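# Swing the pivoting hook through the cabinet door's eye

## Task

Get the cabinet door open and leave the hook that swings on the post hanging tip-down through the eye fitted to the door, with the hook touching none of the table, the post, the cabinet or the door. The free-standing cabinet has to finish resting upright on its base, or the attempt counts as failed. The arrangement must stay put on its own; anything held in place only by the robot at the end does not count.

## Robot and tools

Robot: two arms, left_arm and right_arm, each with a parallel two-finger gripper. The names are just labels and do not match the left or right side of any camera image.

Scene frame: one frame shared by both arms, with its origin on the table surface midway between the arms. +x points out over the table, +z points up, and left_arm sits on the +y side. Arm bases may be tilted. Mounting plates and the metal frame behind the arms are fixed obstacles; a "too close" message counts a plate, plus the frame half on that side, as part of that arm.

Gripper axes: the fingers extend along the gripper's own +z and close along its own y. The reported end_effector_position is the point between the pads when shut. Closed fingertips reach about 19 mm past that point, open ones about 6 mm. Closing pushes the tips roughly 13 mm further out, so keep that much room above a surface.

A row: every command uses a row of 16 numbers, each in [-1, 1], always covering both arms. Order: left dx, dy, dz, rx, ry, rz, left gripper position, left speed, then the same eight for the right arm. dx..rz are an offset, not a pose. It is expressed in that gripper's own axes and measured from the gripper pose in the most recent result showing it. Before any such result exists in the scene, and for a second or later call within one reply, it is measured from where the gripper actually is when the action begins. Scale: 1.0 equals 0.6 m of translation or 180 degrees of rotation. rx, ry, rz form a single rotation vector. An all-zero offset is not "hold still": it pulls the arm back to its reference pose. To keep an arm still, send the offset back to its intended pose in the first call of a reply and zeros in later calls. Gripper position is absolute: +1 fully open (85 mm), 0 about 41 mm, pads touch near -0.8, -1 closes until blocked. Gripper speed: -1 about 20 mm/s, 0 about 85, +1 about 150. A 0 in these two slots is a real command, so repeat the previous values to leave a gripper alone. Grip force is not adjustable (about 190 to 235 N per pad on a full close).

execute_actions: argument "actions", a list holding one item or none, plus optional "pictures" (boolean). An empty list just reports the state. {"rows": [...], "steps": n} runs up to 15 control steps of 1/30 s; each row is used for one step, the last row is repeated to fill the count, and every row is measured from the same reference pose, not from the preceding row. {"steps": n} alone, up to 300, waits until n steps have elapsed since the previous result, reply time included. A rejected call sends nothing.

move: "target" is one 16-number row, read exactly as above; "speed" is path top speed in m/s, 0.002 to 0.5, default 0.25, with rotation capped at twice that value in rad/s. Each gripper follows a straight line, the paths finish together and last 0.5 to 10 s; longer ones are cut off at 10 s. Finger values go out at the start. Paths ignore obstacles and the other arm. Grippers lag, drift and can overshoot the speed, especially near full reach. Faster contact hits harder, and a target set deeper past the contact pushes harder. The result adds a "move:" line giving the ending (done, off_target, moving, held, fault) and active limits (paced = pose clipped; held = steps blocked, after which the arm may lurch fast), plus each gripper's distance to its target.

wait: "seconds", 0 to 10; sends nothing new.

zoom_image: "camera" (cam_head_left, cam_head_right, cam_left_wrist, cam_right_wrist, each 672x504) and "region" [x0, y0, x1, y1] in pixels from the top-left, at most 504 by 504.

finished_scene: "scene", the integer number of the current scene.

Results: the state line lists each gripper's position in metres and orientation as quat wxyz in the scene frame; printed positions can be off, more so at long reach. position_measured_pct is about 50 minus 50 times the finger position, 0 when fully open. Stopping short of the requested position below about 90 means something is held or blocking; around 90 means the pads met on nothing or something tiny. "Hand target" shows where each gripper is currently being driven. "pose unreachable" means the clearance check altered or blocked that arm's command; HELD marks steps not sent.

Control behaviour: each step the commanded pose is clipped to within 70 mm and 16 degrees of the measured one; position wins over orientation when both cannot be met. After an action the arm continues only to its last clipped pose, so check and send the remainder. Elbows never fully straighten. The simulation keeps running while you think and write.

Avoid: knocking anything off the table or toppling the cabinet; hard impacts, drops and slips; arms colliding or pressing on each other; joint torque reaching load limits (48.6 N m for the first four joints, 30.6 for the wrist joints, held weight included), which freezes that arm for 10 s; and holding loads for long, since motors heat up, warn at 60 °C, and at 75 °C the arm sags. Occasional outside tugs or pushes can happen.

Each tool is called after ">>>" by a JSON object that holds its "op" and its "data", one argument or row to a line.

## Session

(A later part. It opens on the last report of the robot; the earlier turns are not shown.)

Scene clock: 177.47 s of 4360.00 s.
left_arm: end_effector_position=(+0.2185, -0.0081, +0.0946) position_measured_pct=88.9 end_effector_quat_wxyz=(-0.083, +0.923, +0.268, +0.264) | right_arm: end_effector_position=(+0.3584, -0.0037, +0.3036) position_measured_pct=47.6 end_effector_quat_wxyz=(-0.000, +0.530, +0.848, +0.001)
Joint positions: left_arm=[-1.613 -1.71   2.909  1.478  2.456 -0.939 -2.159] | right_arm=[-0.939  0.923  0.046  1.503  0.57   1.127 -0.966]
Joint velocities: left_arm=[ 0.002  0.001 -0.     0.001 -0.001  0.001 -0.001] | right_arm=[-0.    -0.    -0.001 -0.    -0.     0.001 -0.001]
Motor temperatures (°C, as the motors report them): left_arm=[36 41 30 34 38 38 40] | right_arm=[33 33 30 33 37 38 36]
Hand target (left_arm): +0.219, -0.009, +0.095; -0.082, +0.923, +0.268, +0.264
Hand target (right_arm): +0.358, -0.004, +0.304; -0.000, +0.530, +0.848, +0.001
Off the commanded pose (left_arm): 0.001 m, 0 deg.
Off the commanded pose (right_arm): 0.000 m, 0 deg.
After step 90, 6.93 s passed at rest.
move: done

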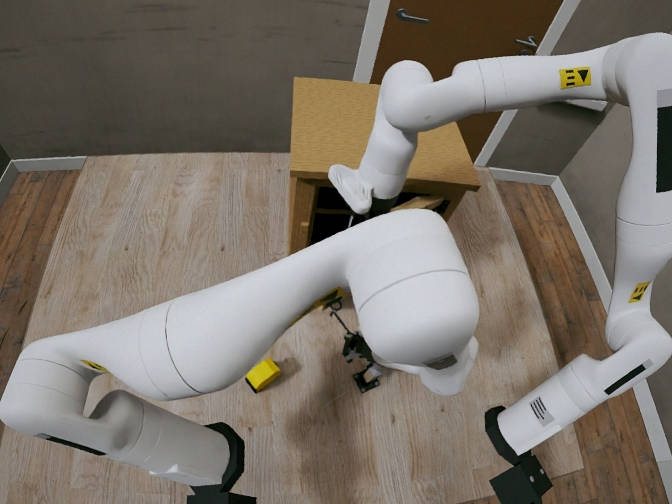

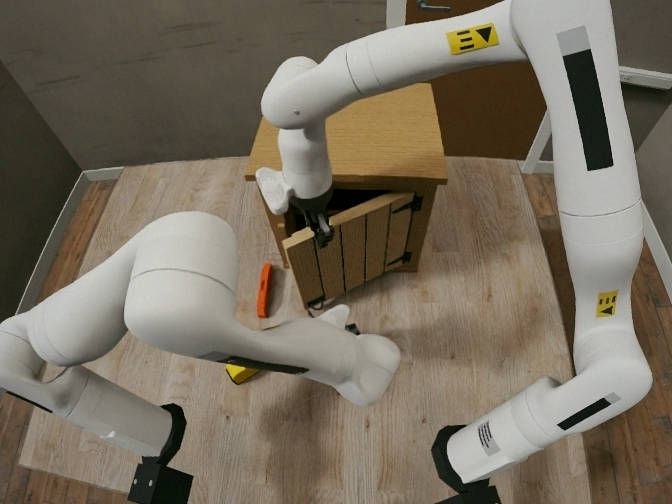

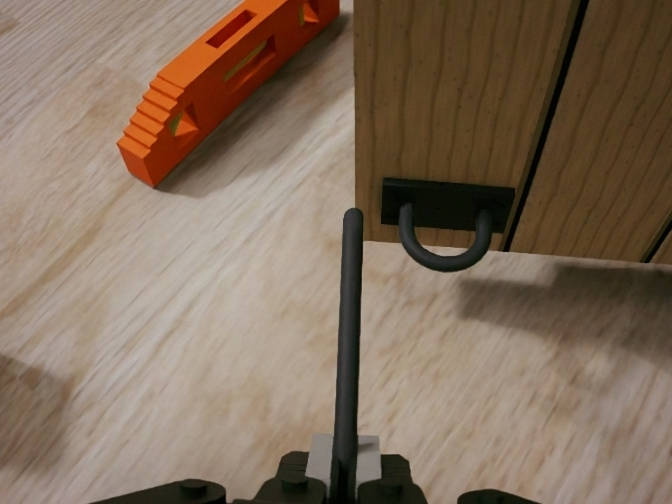

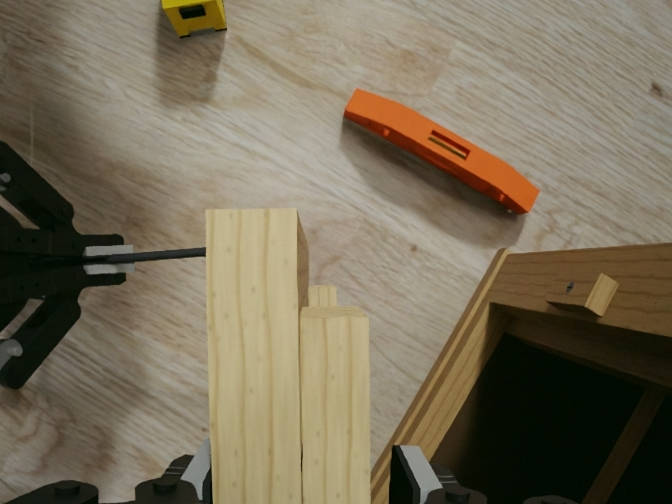

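>>> {"op": "move", "data": {
  "target": [-0.0019,0.0226,-0.0017,-0.0324,0,0.0518,-1,-0.3,0,0,0,0,0,0,0.05,0],
  "speed": 0.04
}}

>>> {"op": "zoom_image", "data": {
  "camera": "cam_head_left",
  "region": [300, 280, 380, 340]
}}

>>> {"op": "zoom_image", "data": {
  "camera": "cam_head_right",
  "region": [280, 270, 360, 330]
}}

Scene clock: 191.33 s of 4360.00 s.
left_arm: end_effector_position=(+0.2245, -0.0194, +0.0945) position_measured_pct=88.9 end_effector_quat_wxyz=(-0.058, +0.944, +0.178, +0.270) | right_arm: end_effector_position=(+0.3584, -0.0037, +0.3036) position_measured_pct=47.6 end_effector_quat_wxyz=(-0.000, +0.530, +0.848, +0.001)
Joint positions: left_arm=[-1.587 -1.696  2.903  1.547  2.35  -0.84  -2.22 ] | right_arm=[-0.939  0.923  0.046  1.503  0.57   1.127 -0.966]
Joint velocities: left_arm=[ 0.001  0.001 -0.     0.003 -0.001  0.    -0.001] | right_arm=[-0.     0.    -0.001  0.001 -0.     0.002  0.001]
Motor temperatures (°C, as the motors report them): left_arm=[36 41 30 34 38 38 40] | right_arm=[33 33 30 33 37 38 36]
Hand target (left_arm): +0.225, -0.020, +0.095; -0.057, +0.945, +0.178, +0.270
Hand target (right_arm): +0.358, -0.004, +0.304; -0.000, +0.530, +0.848, +0.001
Off the commanded pose (left_arm): 0.001 m, 0 deg.
Off the commanded pose (right_arm): 0.000 m, 0 deg.
After step 90, 8.23 s passed at rest.
move: done

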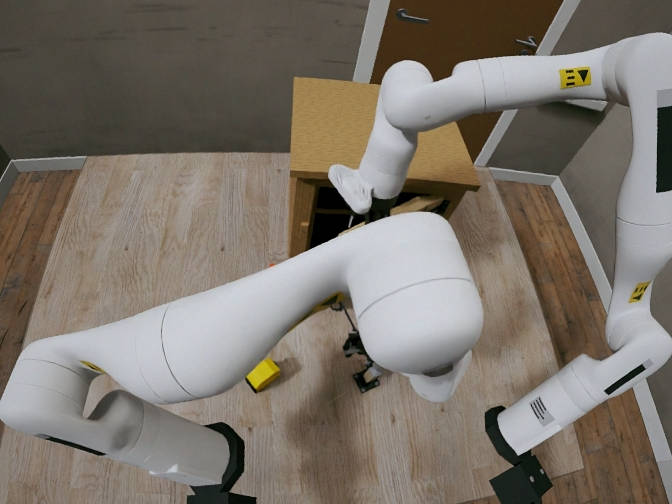

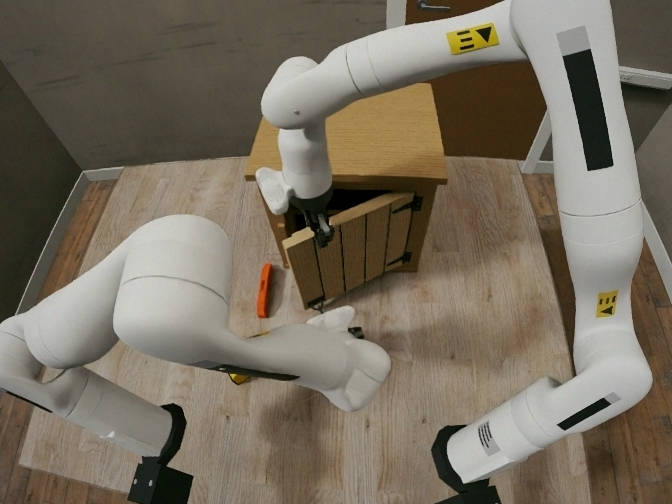

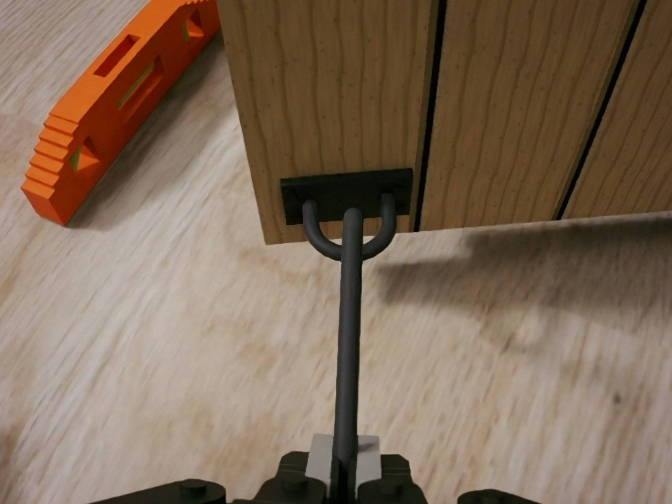

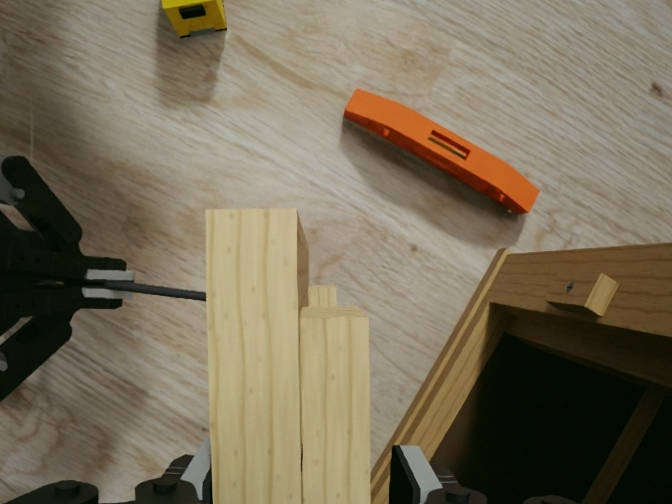

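Region (300, 280, 380, 340) of cam_head_left's 672x504 image, scaled by 6.300, with more detail than that image has; it fills the top 378 rows of this view, and the rest is white.

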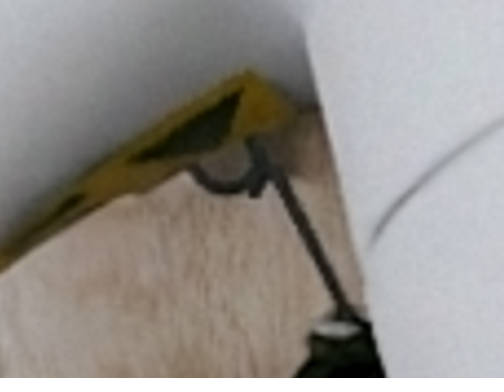

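Region (280, 270, 360, 330) of cam_head_right's 672x504 image, scaled by 6.300, with more detail than that image has; it fills the top 378 rows of this view, and the rest is white.

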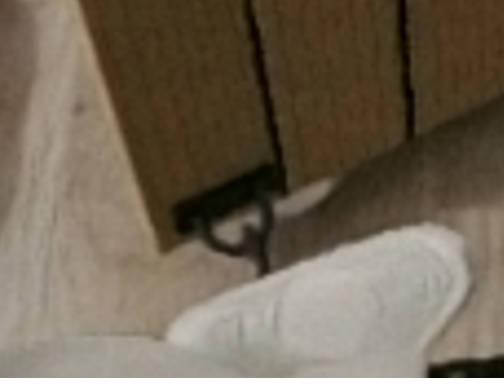

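>>> {"op": "move", "data": {
  "target": [0.004,0,-0.0097,0,0.0278,0,-1,-0.3,0,0,0,0,0,0,0.05,0],
  "speed": 0.04
}}

>>> {"op": "move", "data": {
  "target": [0,0,0,0,0,0,-1,-0.3,0.0013,-0.0312,0,0,0,-0.0278,0.05,0],
  "speed": 0.03
}}

>>> {"op": "zoom_image", "data": {
  "camera": "cam_head_left",
  "region": [300, 280, 380, 340]
}}

>>> {"op": "zoom_image", "data": {
  "camera": "cam_head_right",
  "region": [280, 270, 360, 330]
}}

Scene clock: 217.03 s of 4360.00 s.
left_arm: end_effector_position=(+0.2238, -0.0196, +0.1006) position_measured_pct=88.9 end_effector_quat_wxyz=(-0.066, +0.932, +0.176, +0.311) | right_arm: end_effector_position=(+0.3584, -0.0037, +0.3036) position_measured_pct=47.6 end_effector_quat_wxyz=(-0.000, +0.530, +0.848, +0.001)
Joint positions: left_arm=[-1.531 -1.738  2.894  1.513  2.36  -0.905 -2.196] | right_arm=[-0.939  0.923  0.046  1.503  0.57   1.127 -0.966]
Joint velocities: left_arm=[ 0.003 -0.002 -0.     0.    -0.002 -0.002  0.001] | right_arm=[-0.    -0.     0.001 -0.     0.     0.001 -0.   ]
Motor temperatures (°C, as the motors report them): left_arm=[36 42 30 34 38 38 40] | right_arm=[34 33 30 33 37 38 36]
Hand target (left_arm): +0.224, -0.020, +0.101; -0.066, +0.932, +0.175, +0.311
Hand target (right_arm): +0.358, -0.004, +0.304; -0.000, +0.530, +0.848, +0.001
Off the commanded pose (left_arm): 0.000 m, 0 deg.
Off the commanded pose (right_arm): 0.000 m, 0 deg.
After step 90, 21.37 s passed at rest.
move: done

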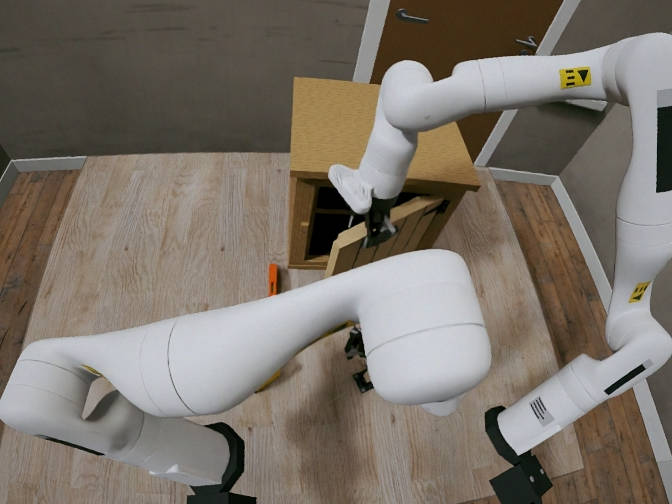

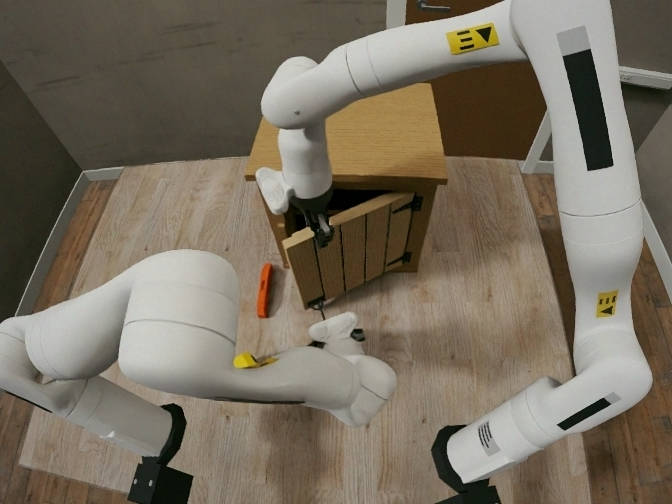

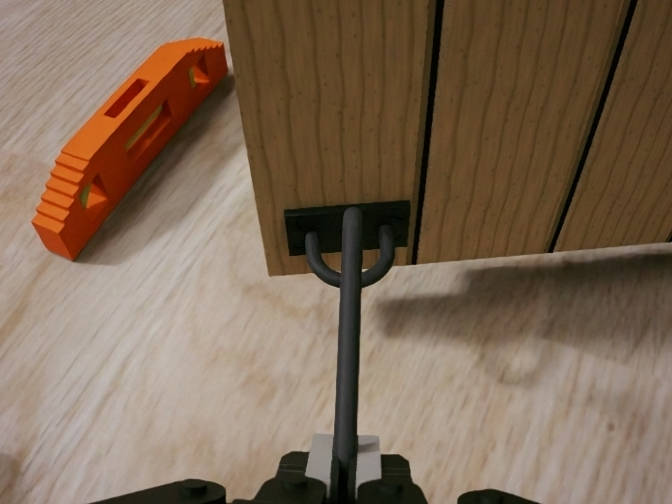

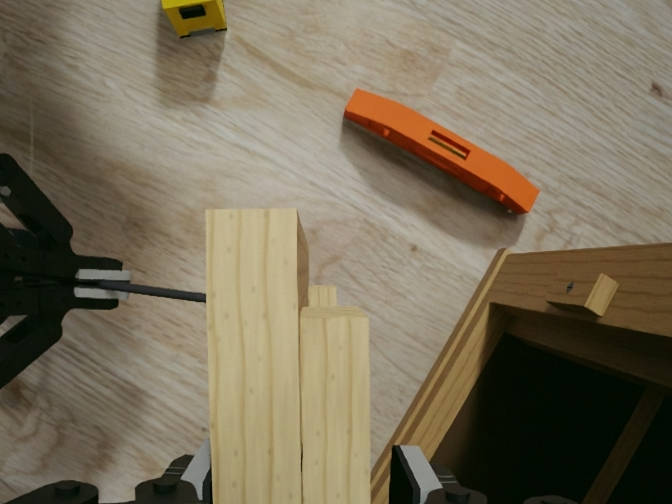

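Scene clock: 218.73 s of 4360.00 s.
left_arm: end_effector_position=(+0.2238, -0.0195, +0.1005) position_measured_pct=88.9 end_effector_quat_wxyz=(-0.066, +0.932, +0.176, +0.311) | right_arm: end_effector_position=(+0.3412, -0.0112, +0.3036) position_measured_pct=47.6 end_effector_quat_wxyz=(-0.000, +0.493, +0.870, +0.001)
Joint positions: left_arm=[-1.532 -1.738  2.894  1.513  2.36  -0.905 -2.196] | right_arm=[-0.948  0.902  0.024  1.565  0.587  1.108 -0.929]
Joint velocities: left_arm=[-0.     0.    -0.    -0.    -0.    -0.    -0.001] | right_arm=[-0.    -0.001  0.     0.001  0.001  0.     0.   ]
Motor temperatures (°C, as the motors report them): left_arm=[36 42 30 34 38 38 40] | right_arm=[34 33 30 33 37 38 36]
Hand target (left_arm): +0.224, -0.020, +0.101; -0.066, +0.932, +0.176, +0.311
Hand target (right_arm): +0.341, -0.011, +0.304; -0.000, +0.493, +0.870, +0.001
Off the commanded pose (left_arm): 0.000 m, 0 deg.
Off the commanded pose (right_arm): 0.000 m, 0 deg.
move: done

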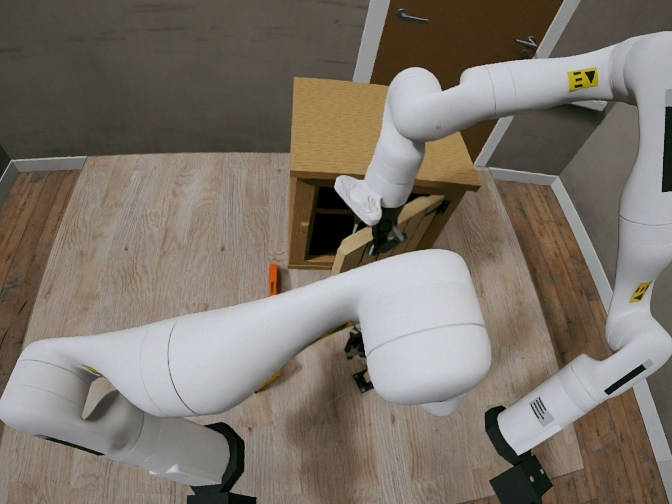

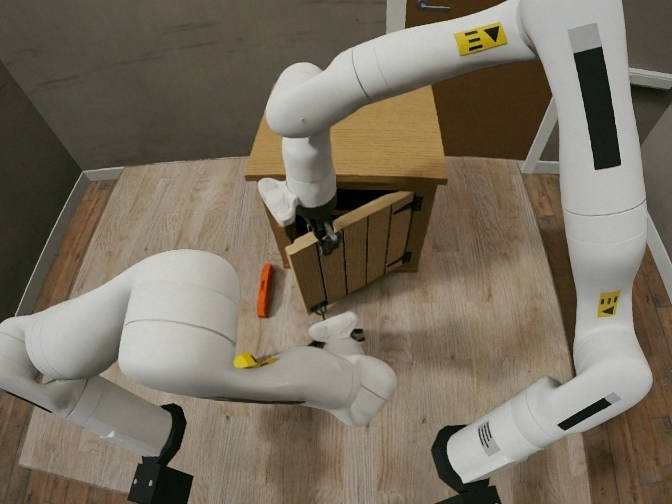

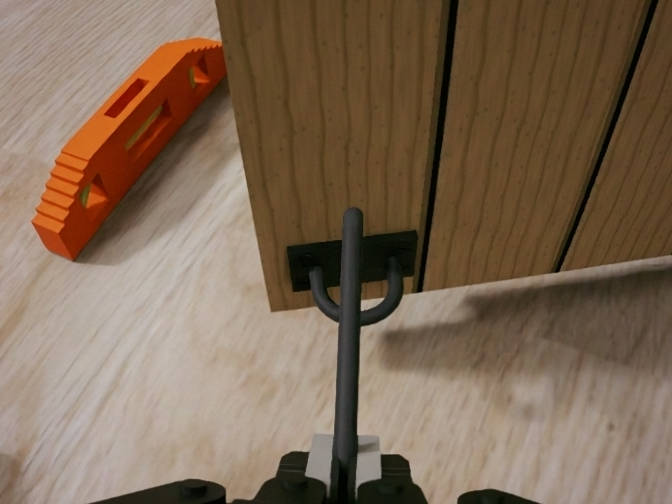

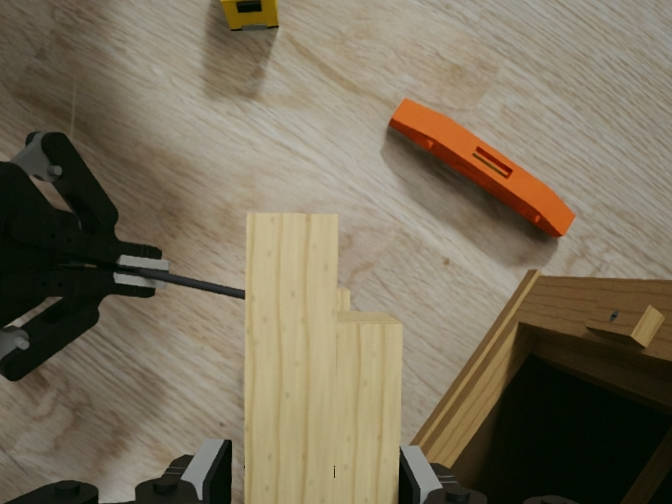

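Region (300, 280, 380, 340) of cam_head_left's 672x504 image, scaled by 6.300, with more detail than that image has; it fills the top 378 rows of this view, and the rest is white.

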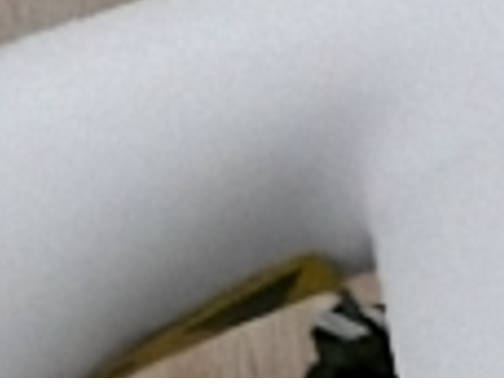

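Region (280, 270, 360, 330) of cam_head_right's 672x504 image, scaled by 6.300, with more detail than that image has; it fills the top 378 rows of this view, and the rest is white.

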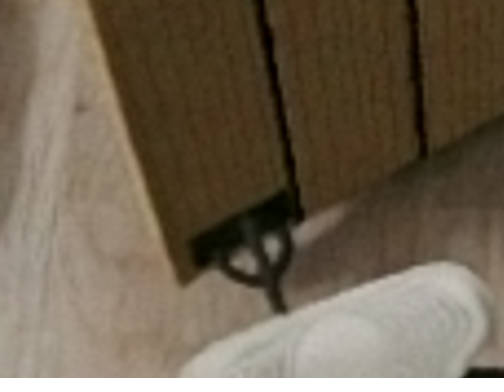

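>>> {"op": "move", "data": {
  "target": [0,0.003,0,-0.0045,0,0.0066,-1,-0.3,0.0008,-0.0125,0,0,0,-0.0111,0.05,0],
  "speed": 0.03
}}

>>> {"op": "move", "data": {
  "target": [-0.0048,0,0.0094,0,-0.0278,0,-1,-0.3,0,0,0,0,0,0,0.05,0],
  "speed": 0.03
}}

>>> {"op": "zoom_image", "data": {
  "camera": "cam_head_left",
  "region": [300, 280, 380, 340]
}}

>>> {"op": "zoom_image", "data": {
  "camera": "cam_head_right",
  "region": [280, 270, 360, 330]
}}

Scene clock: 232.43 s of 4360.00 s.
left_arm: end_effector_position=(+0.2244, -0.0211, +0.1004) position_measured_pct=88.9 end_effector_quat_wxyz=(-0.063, +0.934, +0.164, +0.311) | right_arm: end_effector_position=(+0.3345, -0.0146, +0.3035) position_measured_pct=47.6 end_effector_quat_wxyz=(-0.000, +0.477, +0.879, +0.001)
Joint positions: left_arm=[-1.528 -1.736  2.893  1.523  2.345 -0.891 -2.202] | right_arm=[-0.951  0.893  0.015  1.59   0.593  1.1   -0.914]
Joint velocities: left_arm=[-0.    -0.    -0.     0.001  0.     0.    -0.   ] | right_arm=[-0.    -0.001  0.     0.001  0.    -0.001  0.   ]
Motor temperatures (°C, as the motors report them): left_arm=[36 42 30 34 38 38 40] | right_arm=[34 33 30 33 37 38 36]
Hand target (left_arm): +0.224, -0.021, +0.101; -0.063, +0.934, +0.164, +0.311
Hand target (right_arm): +0.335, -0.015, +0.304; -0.000, +0.477, +0.879, +0.001
Off the commanded pose (left_arm): 0.000 m, 0 deg.
Off the commanded pose (right_arm): 0.000 m, 0 deg.
After step 90, 9.90 s passed at rest.
move: done

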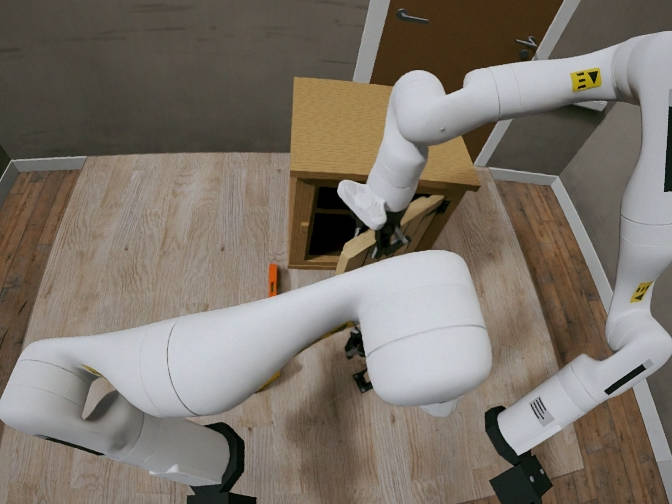

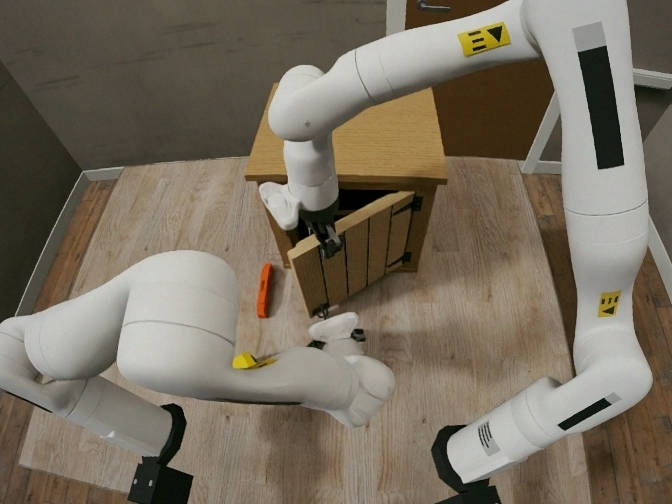

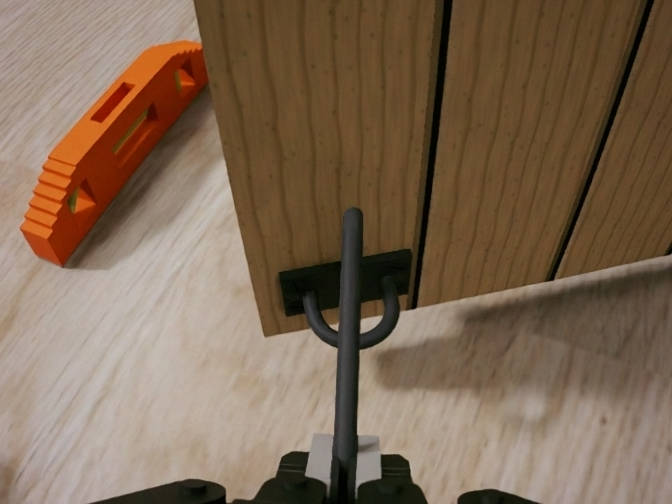

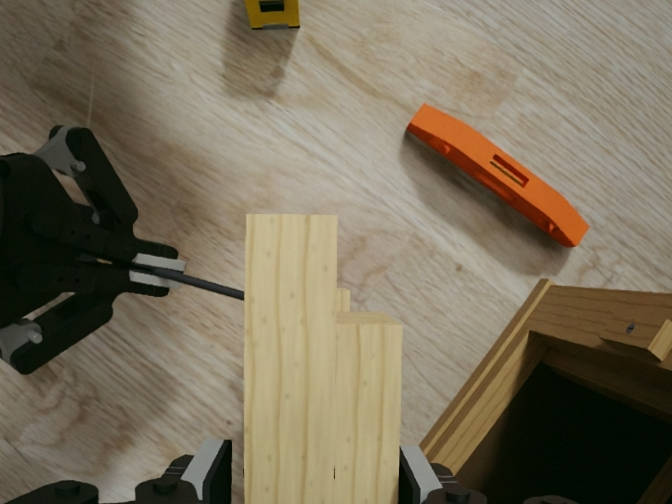

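Scene clock: 234.13 s of 4360.00 s.
left_arm: end_effector_position=(+0.2251, -0.0208, +0.0944) position_measured_pct=88.9 end_effector_quat_wxyz=(-0.056, +0.947, +0.166, +0.270) | right_arm: end_effector_position=(+0.3345, -0.0146, +0.3035) position_measured_pct=47.6 end_effector_quat_wxyz=(-0.000, +0.477, +0.879, +0.001)
Joint positions: left_arm=[-1.584 -1.694  2.902  1.555  2.336 -0.828 -2.228] | right_arm=[-0.951  0.893  0.015  1.59   0.593  1.1   -0.914]
Joint velocities: left_arm=[-0.003  0.001 -0.     0.001  0.001  0.003 -0.001] | right_arm=[ 0.     0.    -0.    -0.     0.001  0.001  0.001]
Motor temperatures (°C, as the motors report them): left_arm=[36 42 30 34 38 38 40] | right_arm=[34 33 30 33 37 38 36]
Hand target (left_arm): +0.225, -0.021, +0.094; -0.056, +0.947, +0.166, +0.270
Hand target (right_arm): +0.335, -0.015, +0.304; -0.000, +0.477, +0.879, +0.001
Off the commanded pose (left_arm): 0.000 m, 0 deg.
Off the commanded pose (right_arm): 0.000 m, 0 deg.
move: done

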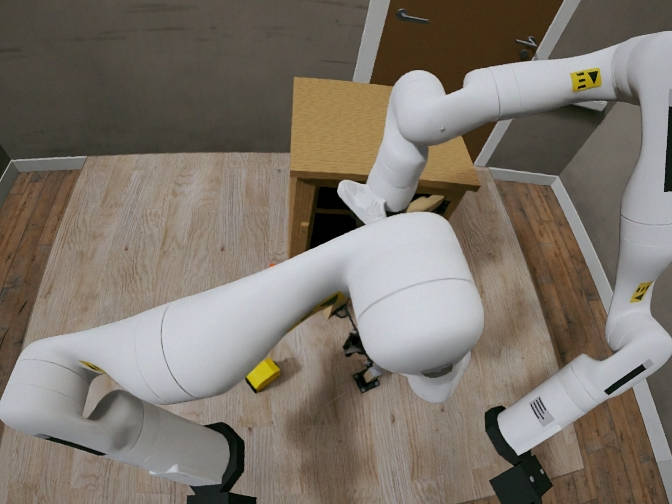

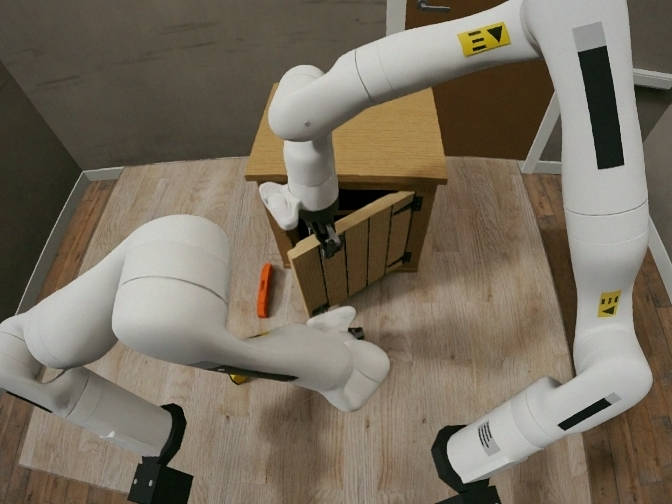

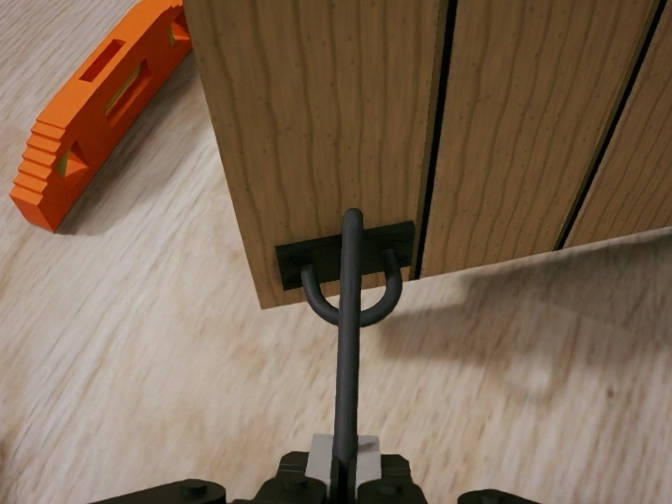

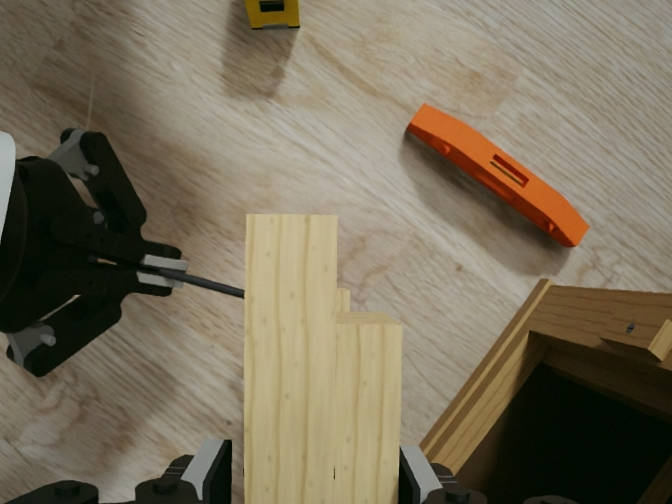

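Region (300, 280, 380, 340) of cam_head_left's 672x504 image, scaled by 6.300, with more detail than that image has; it fills the top 378 rows of this view, and the rest is white.

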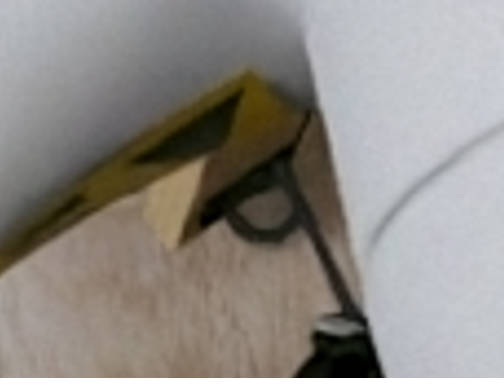

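Region (280, 270, 360, 330) of cam_head_right's 672x504 image, scaled by 6.300, with more detail than that image has; it fills the top 378 rows of this view, and the rest is white.

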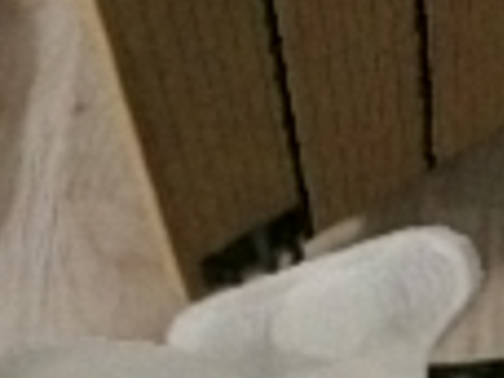

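>>> {"op": "move", "data": {
  "target": [-0.0058,0,0.011,0,-0.0333,0,-1,-0.3,0,0,0,0,0,0,0.05,0],
  "speed": 0.025
}}

>>> {"op": "zoom_image", "data": {
  "camera": "cam_head_left",
  "region": [300, 280, 380, 340]
}}

Scene clock: 249.13 s of 4360.00 s.
left_arm: end_effector_position=(+0.2251, -0.0208, +0.0872) position_measured_pct=88.9 end_effector_quat_wxyz=(-0.047, +0.960, +0.169, +0.220) | right_arm: end_effector_position=(+0.3345, -0.0146, +0.3035) position_measured_pct=47.6 end_effector_quat_wxyz=(-0.000, +0.477, +0.879, +0.001)
Joint positions: left_arm=[-1.658 -1.649  2.917  1.586  2.328 -0.759 -2.268] | right_arm=[-0.951  0.893  0.015  1.59   0.593  1.1   -0.914]
Joint velocities: left_arm=[-0.002  0.001 -0.     0.001  0.002  0.002 -0.001] | right_arm=[-0.    -0.    -0.    -0.     0.     0.    -0.001]
Motor temperatures (°C, as the motors report them): left_arm=[36 42 30 34 38 38 40] | right_arm=[34 33 30 33 37 38 36]
Hand target (left_arm): +0.225, -0.021, +0.087; -0.047, +0.960, +0.169, +0.220
Hand target (right_arm): +0.335, -0.015, +0.304; -0.000, +0.477, +0.879, +0.001
Off the commanded pose (left_arm): 0.001 m, 0 deg.
Off the commanded pose (right_arm): 0.000 m, 0 deg.
After step 90, 9.70 s passed at rest.
move: done

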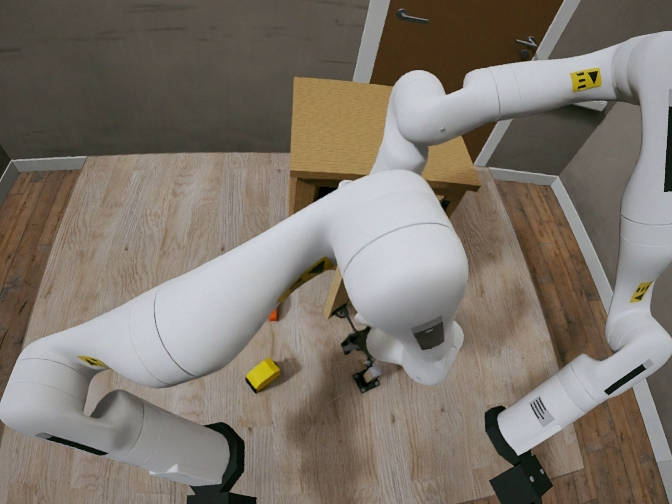

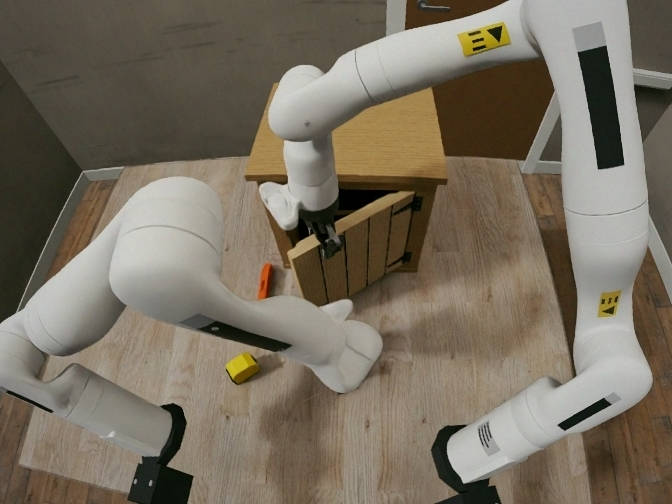

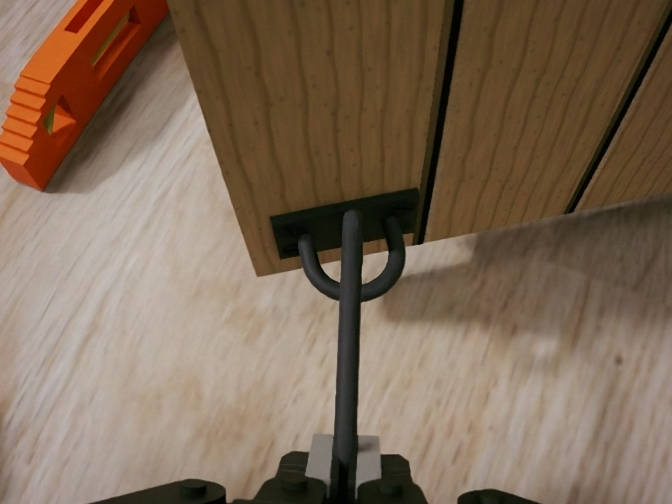

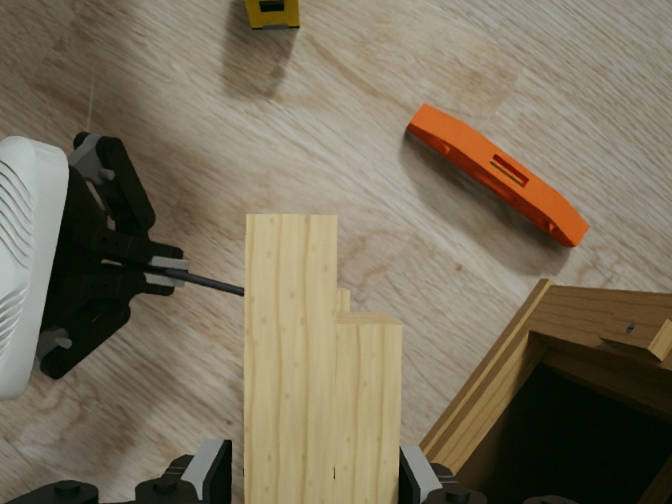

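Region (300, 280, 380, 340) of cam_head_left's 672x504 image, scaled by 6.300, with more detail than that image has; it fills the top 378 rows of this view, and the rest is white.

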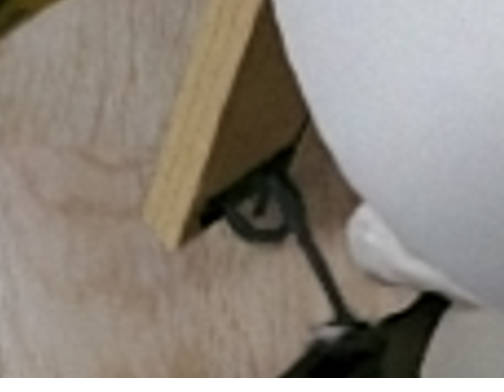

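Tip appears within the ring. Lower 5° more.

>>> {"op": "move", "data": {
  "target": [-0.0048,0,0.0094,0,-0.0278,0,-1,-0.3,0,0,0,0,0,0,0.05,0],
  "speed": 0.025
}}

>>> {"op": "zoom_image", "data": {
  "camera": "cam_head_left",
  "region": [300, 280, 380, 340]
}}

Scene clock: 257.10 s of 4360.00 s.
left_arm: end_effector_position=(+0.2246, -0.0211, +0.0813) position_measured_pct=88.9 end_effector_quat_wxyz=(-0.039, +0.968, +0.170, +0.178) | right_arm: end_effector_position=(+0.3345, -0.0146, +0.3035) position_measured_pct=47.6 end_effector_quat_wxyz=(-0.000, +0.477, +0.879, +0.001)
Joint positions: left_arm=[-1.725 -1.614  2.934  1.606  2.324 -0.709 -2.308] | right_arm=[-0.951  0.893  0.015  1.59   0.593  1.1   -0.914]
Joint velocities: left_arm=[-0.002  0.001  0.     0.     0.001  0.002 -0.   ] | right_arm=[-0.    -0.001  0.001  0.     0.     0.001  0.   ]
Motor temperatures (°C, as the motors report them): left_arm=[36 42 30 34 38 38 40] | right_arm=[34 33 30 33 37 38 36]
Hand target (left_arm): +0.225, -0.021, +0.081; -0.039, +0.968, +0.170, +0.178
Hand target (right_arm): +0.335, -0.015, +0.304; -0.000, +0.477, +0.879, +0.001
Off the commanded pose (left_arm): 0.001 m, 0 deg.
Off the commanded pose (right_arm): 0.000 m, 0 deg.
After step 90, 3.00 s passed at rest.
move: done

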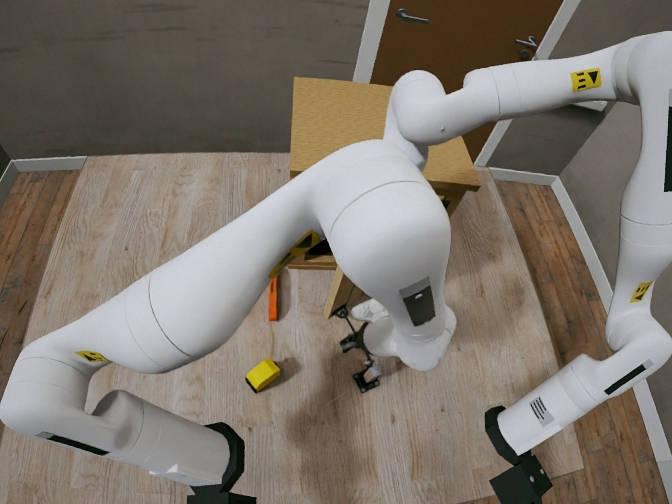

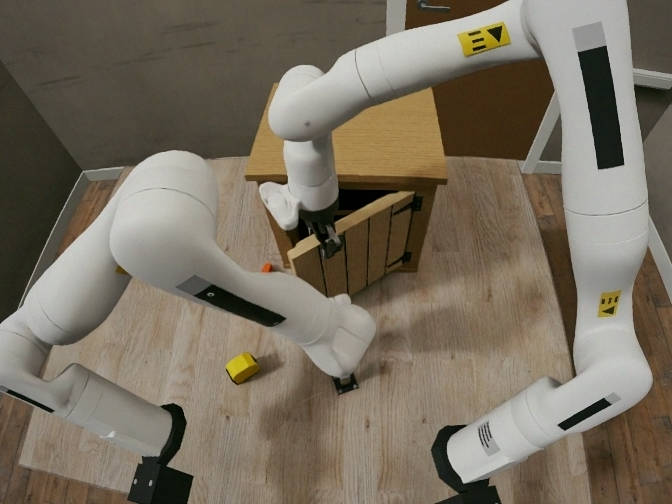

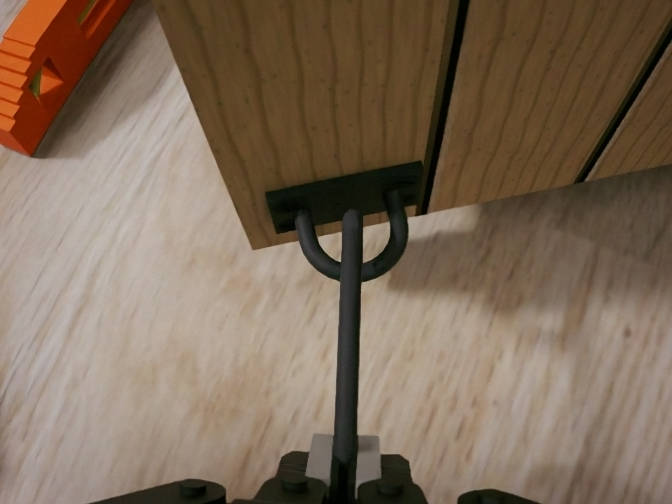

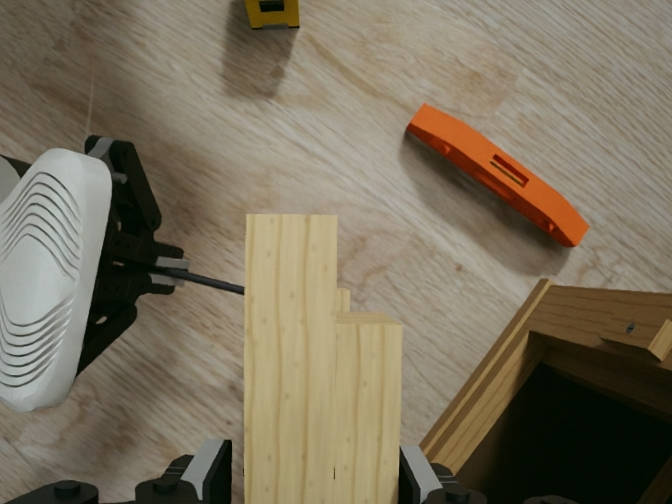

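Region (300, 280, 380, 340) of cam_head_left's 672x504 image, scaled by 6.300, with more detail than that image has; it fills the top 378 rows of this view, and the rest is white.

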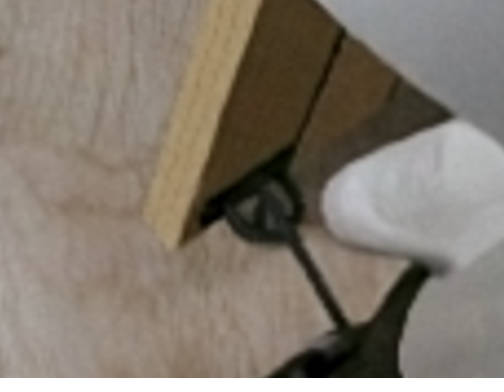

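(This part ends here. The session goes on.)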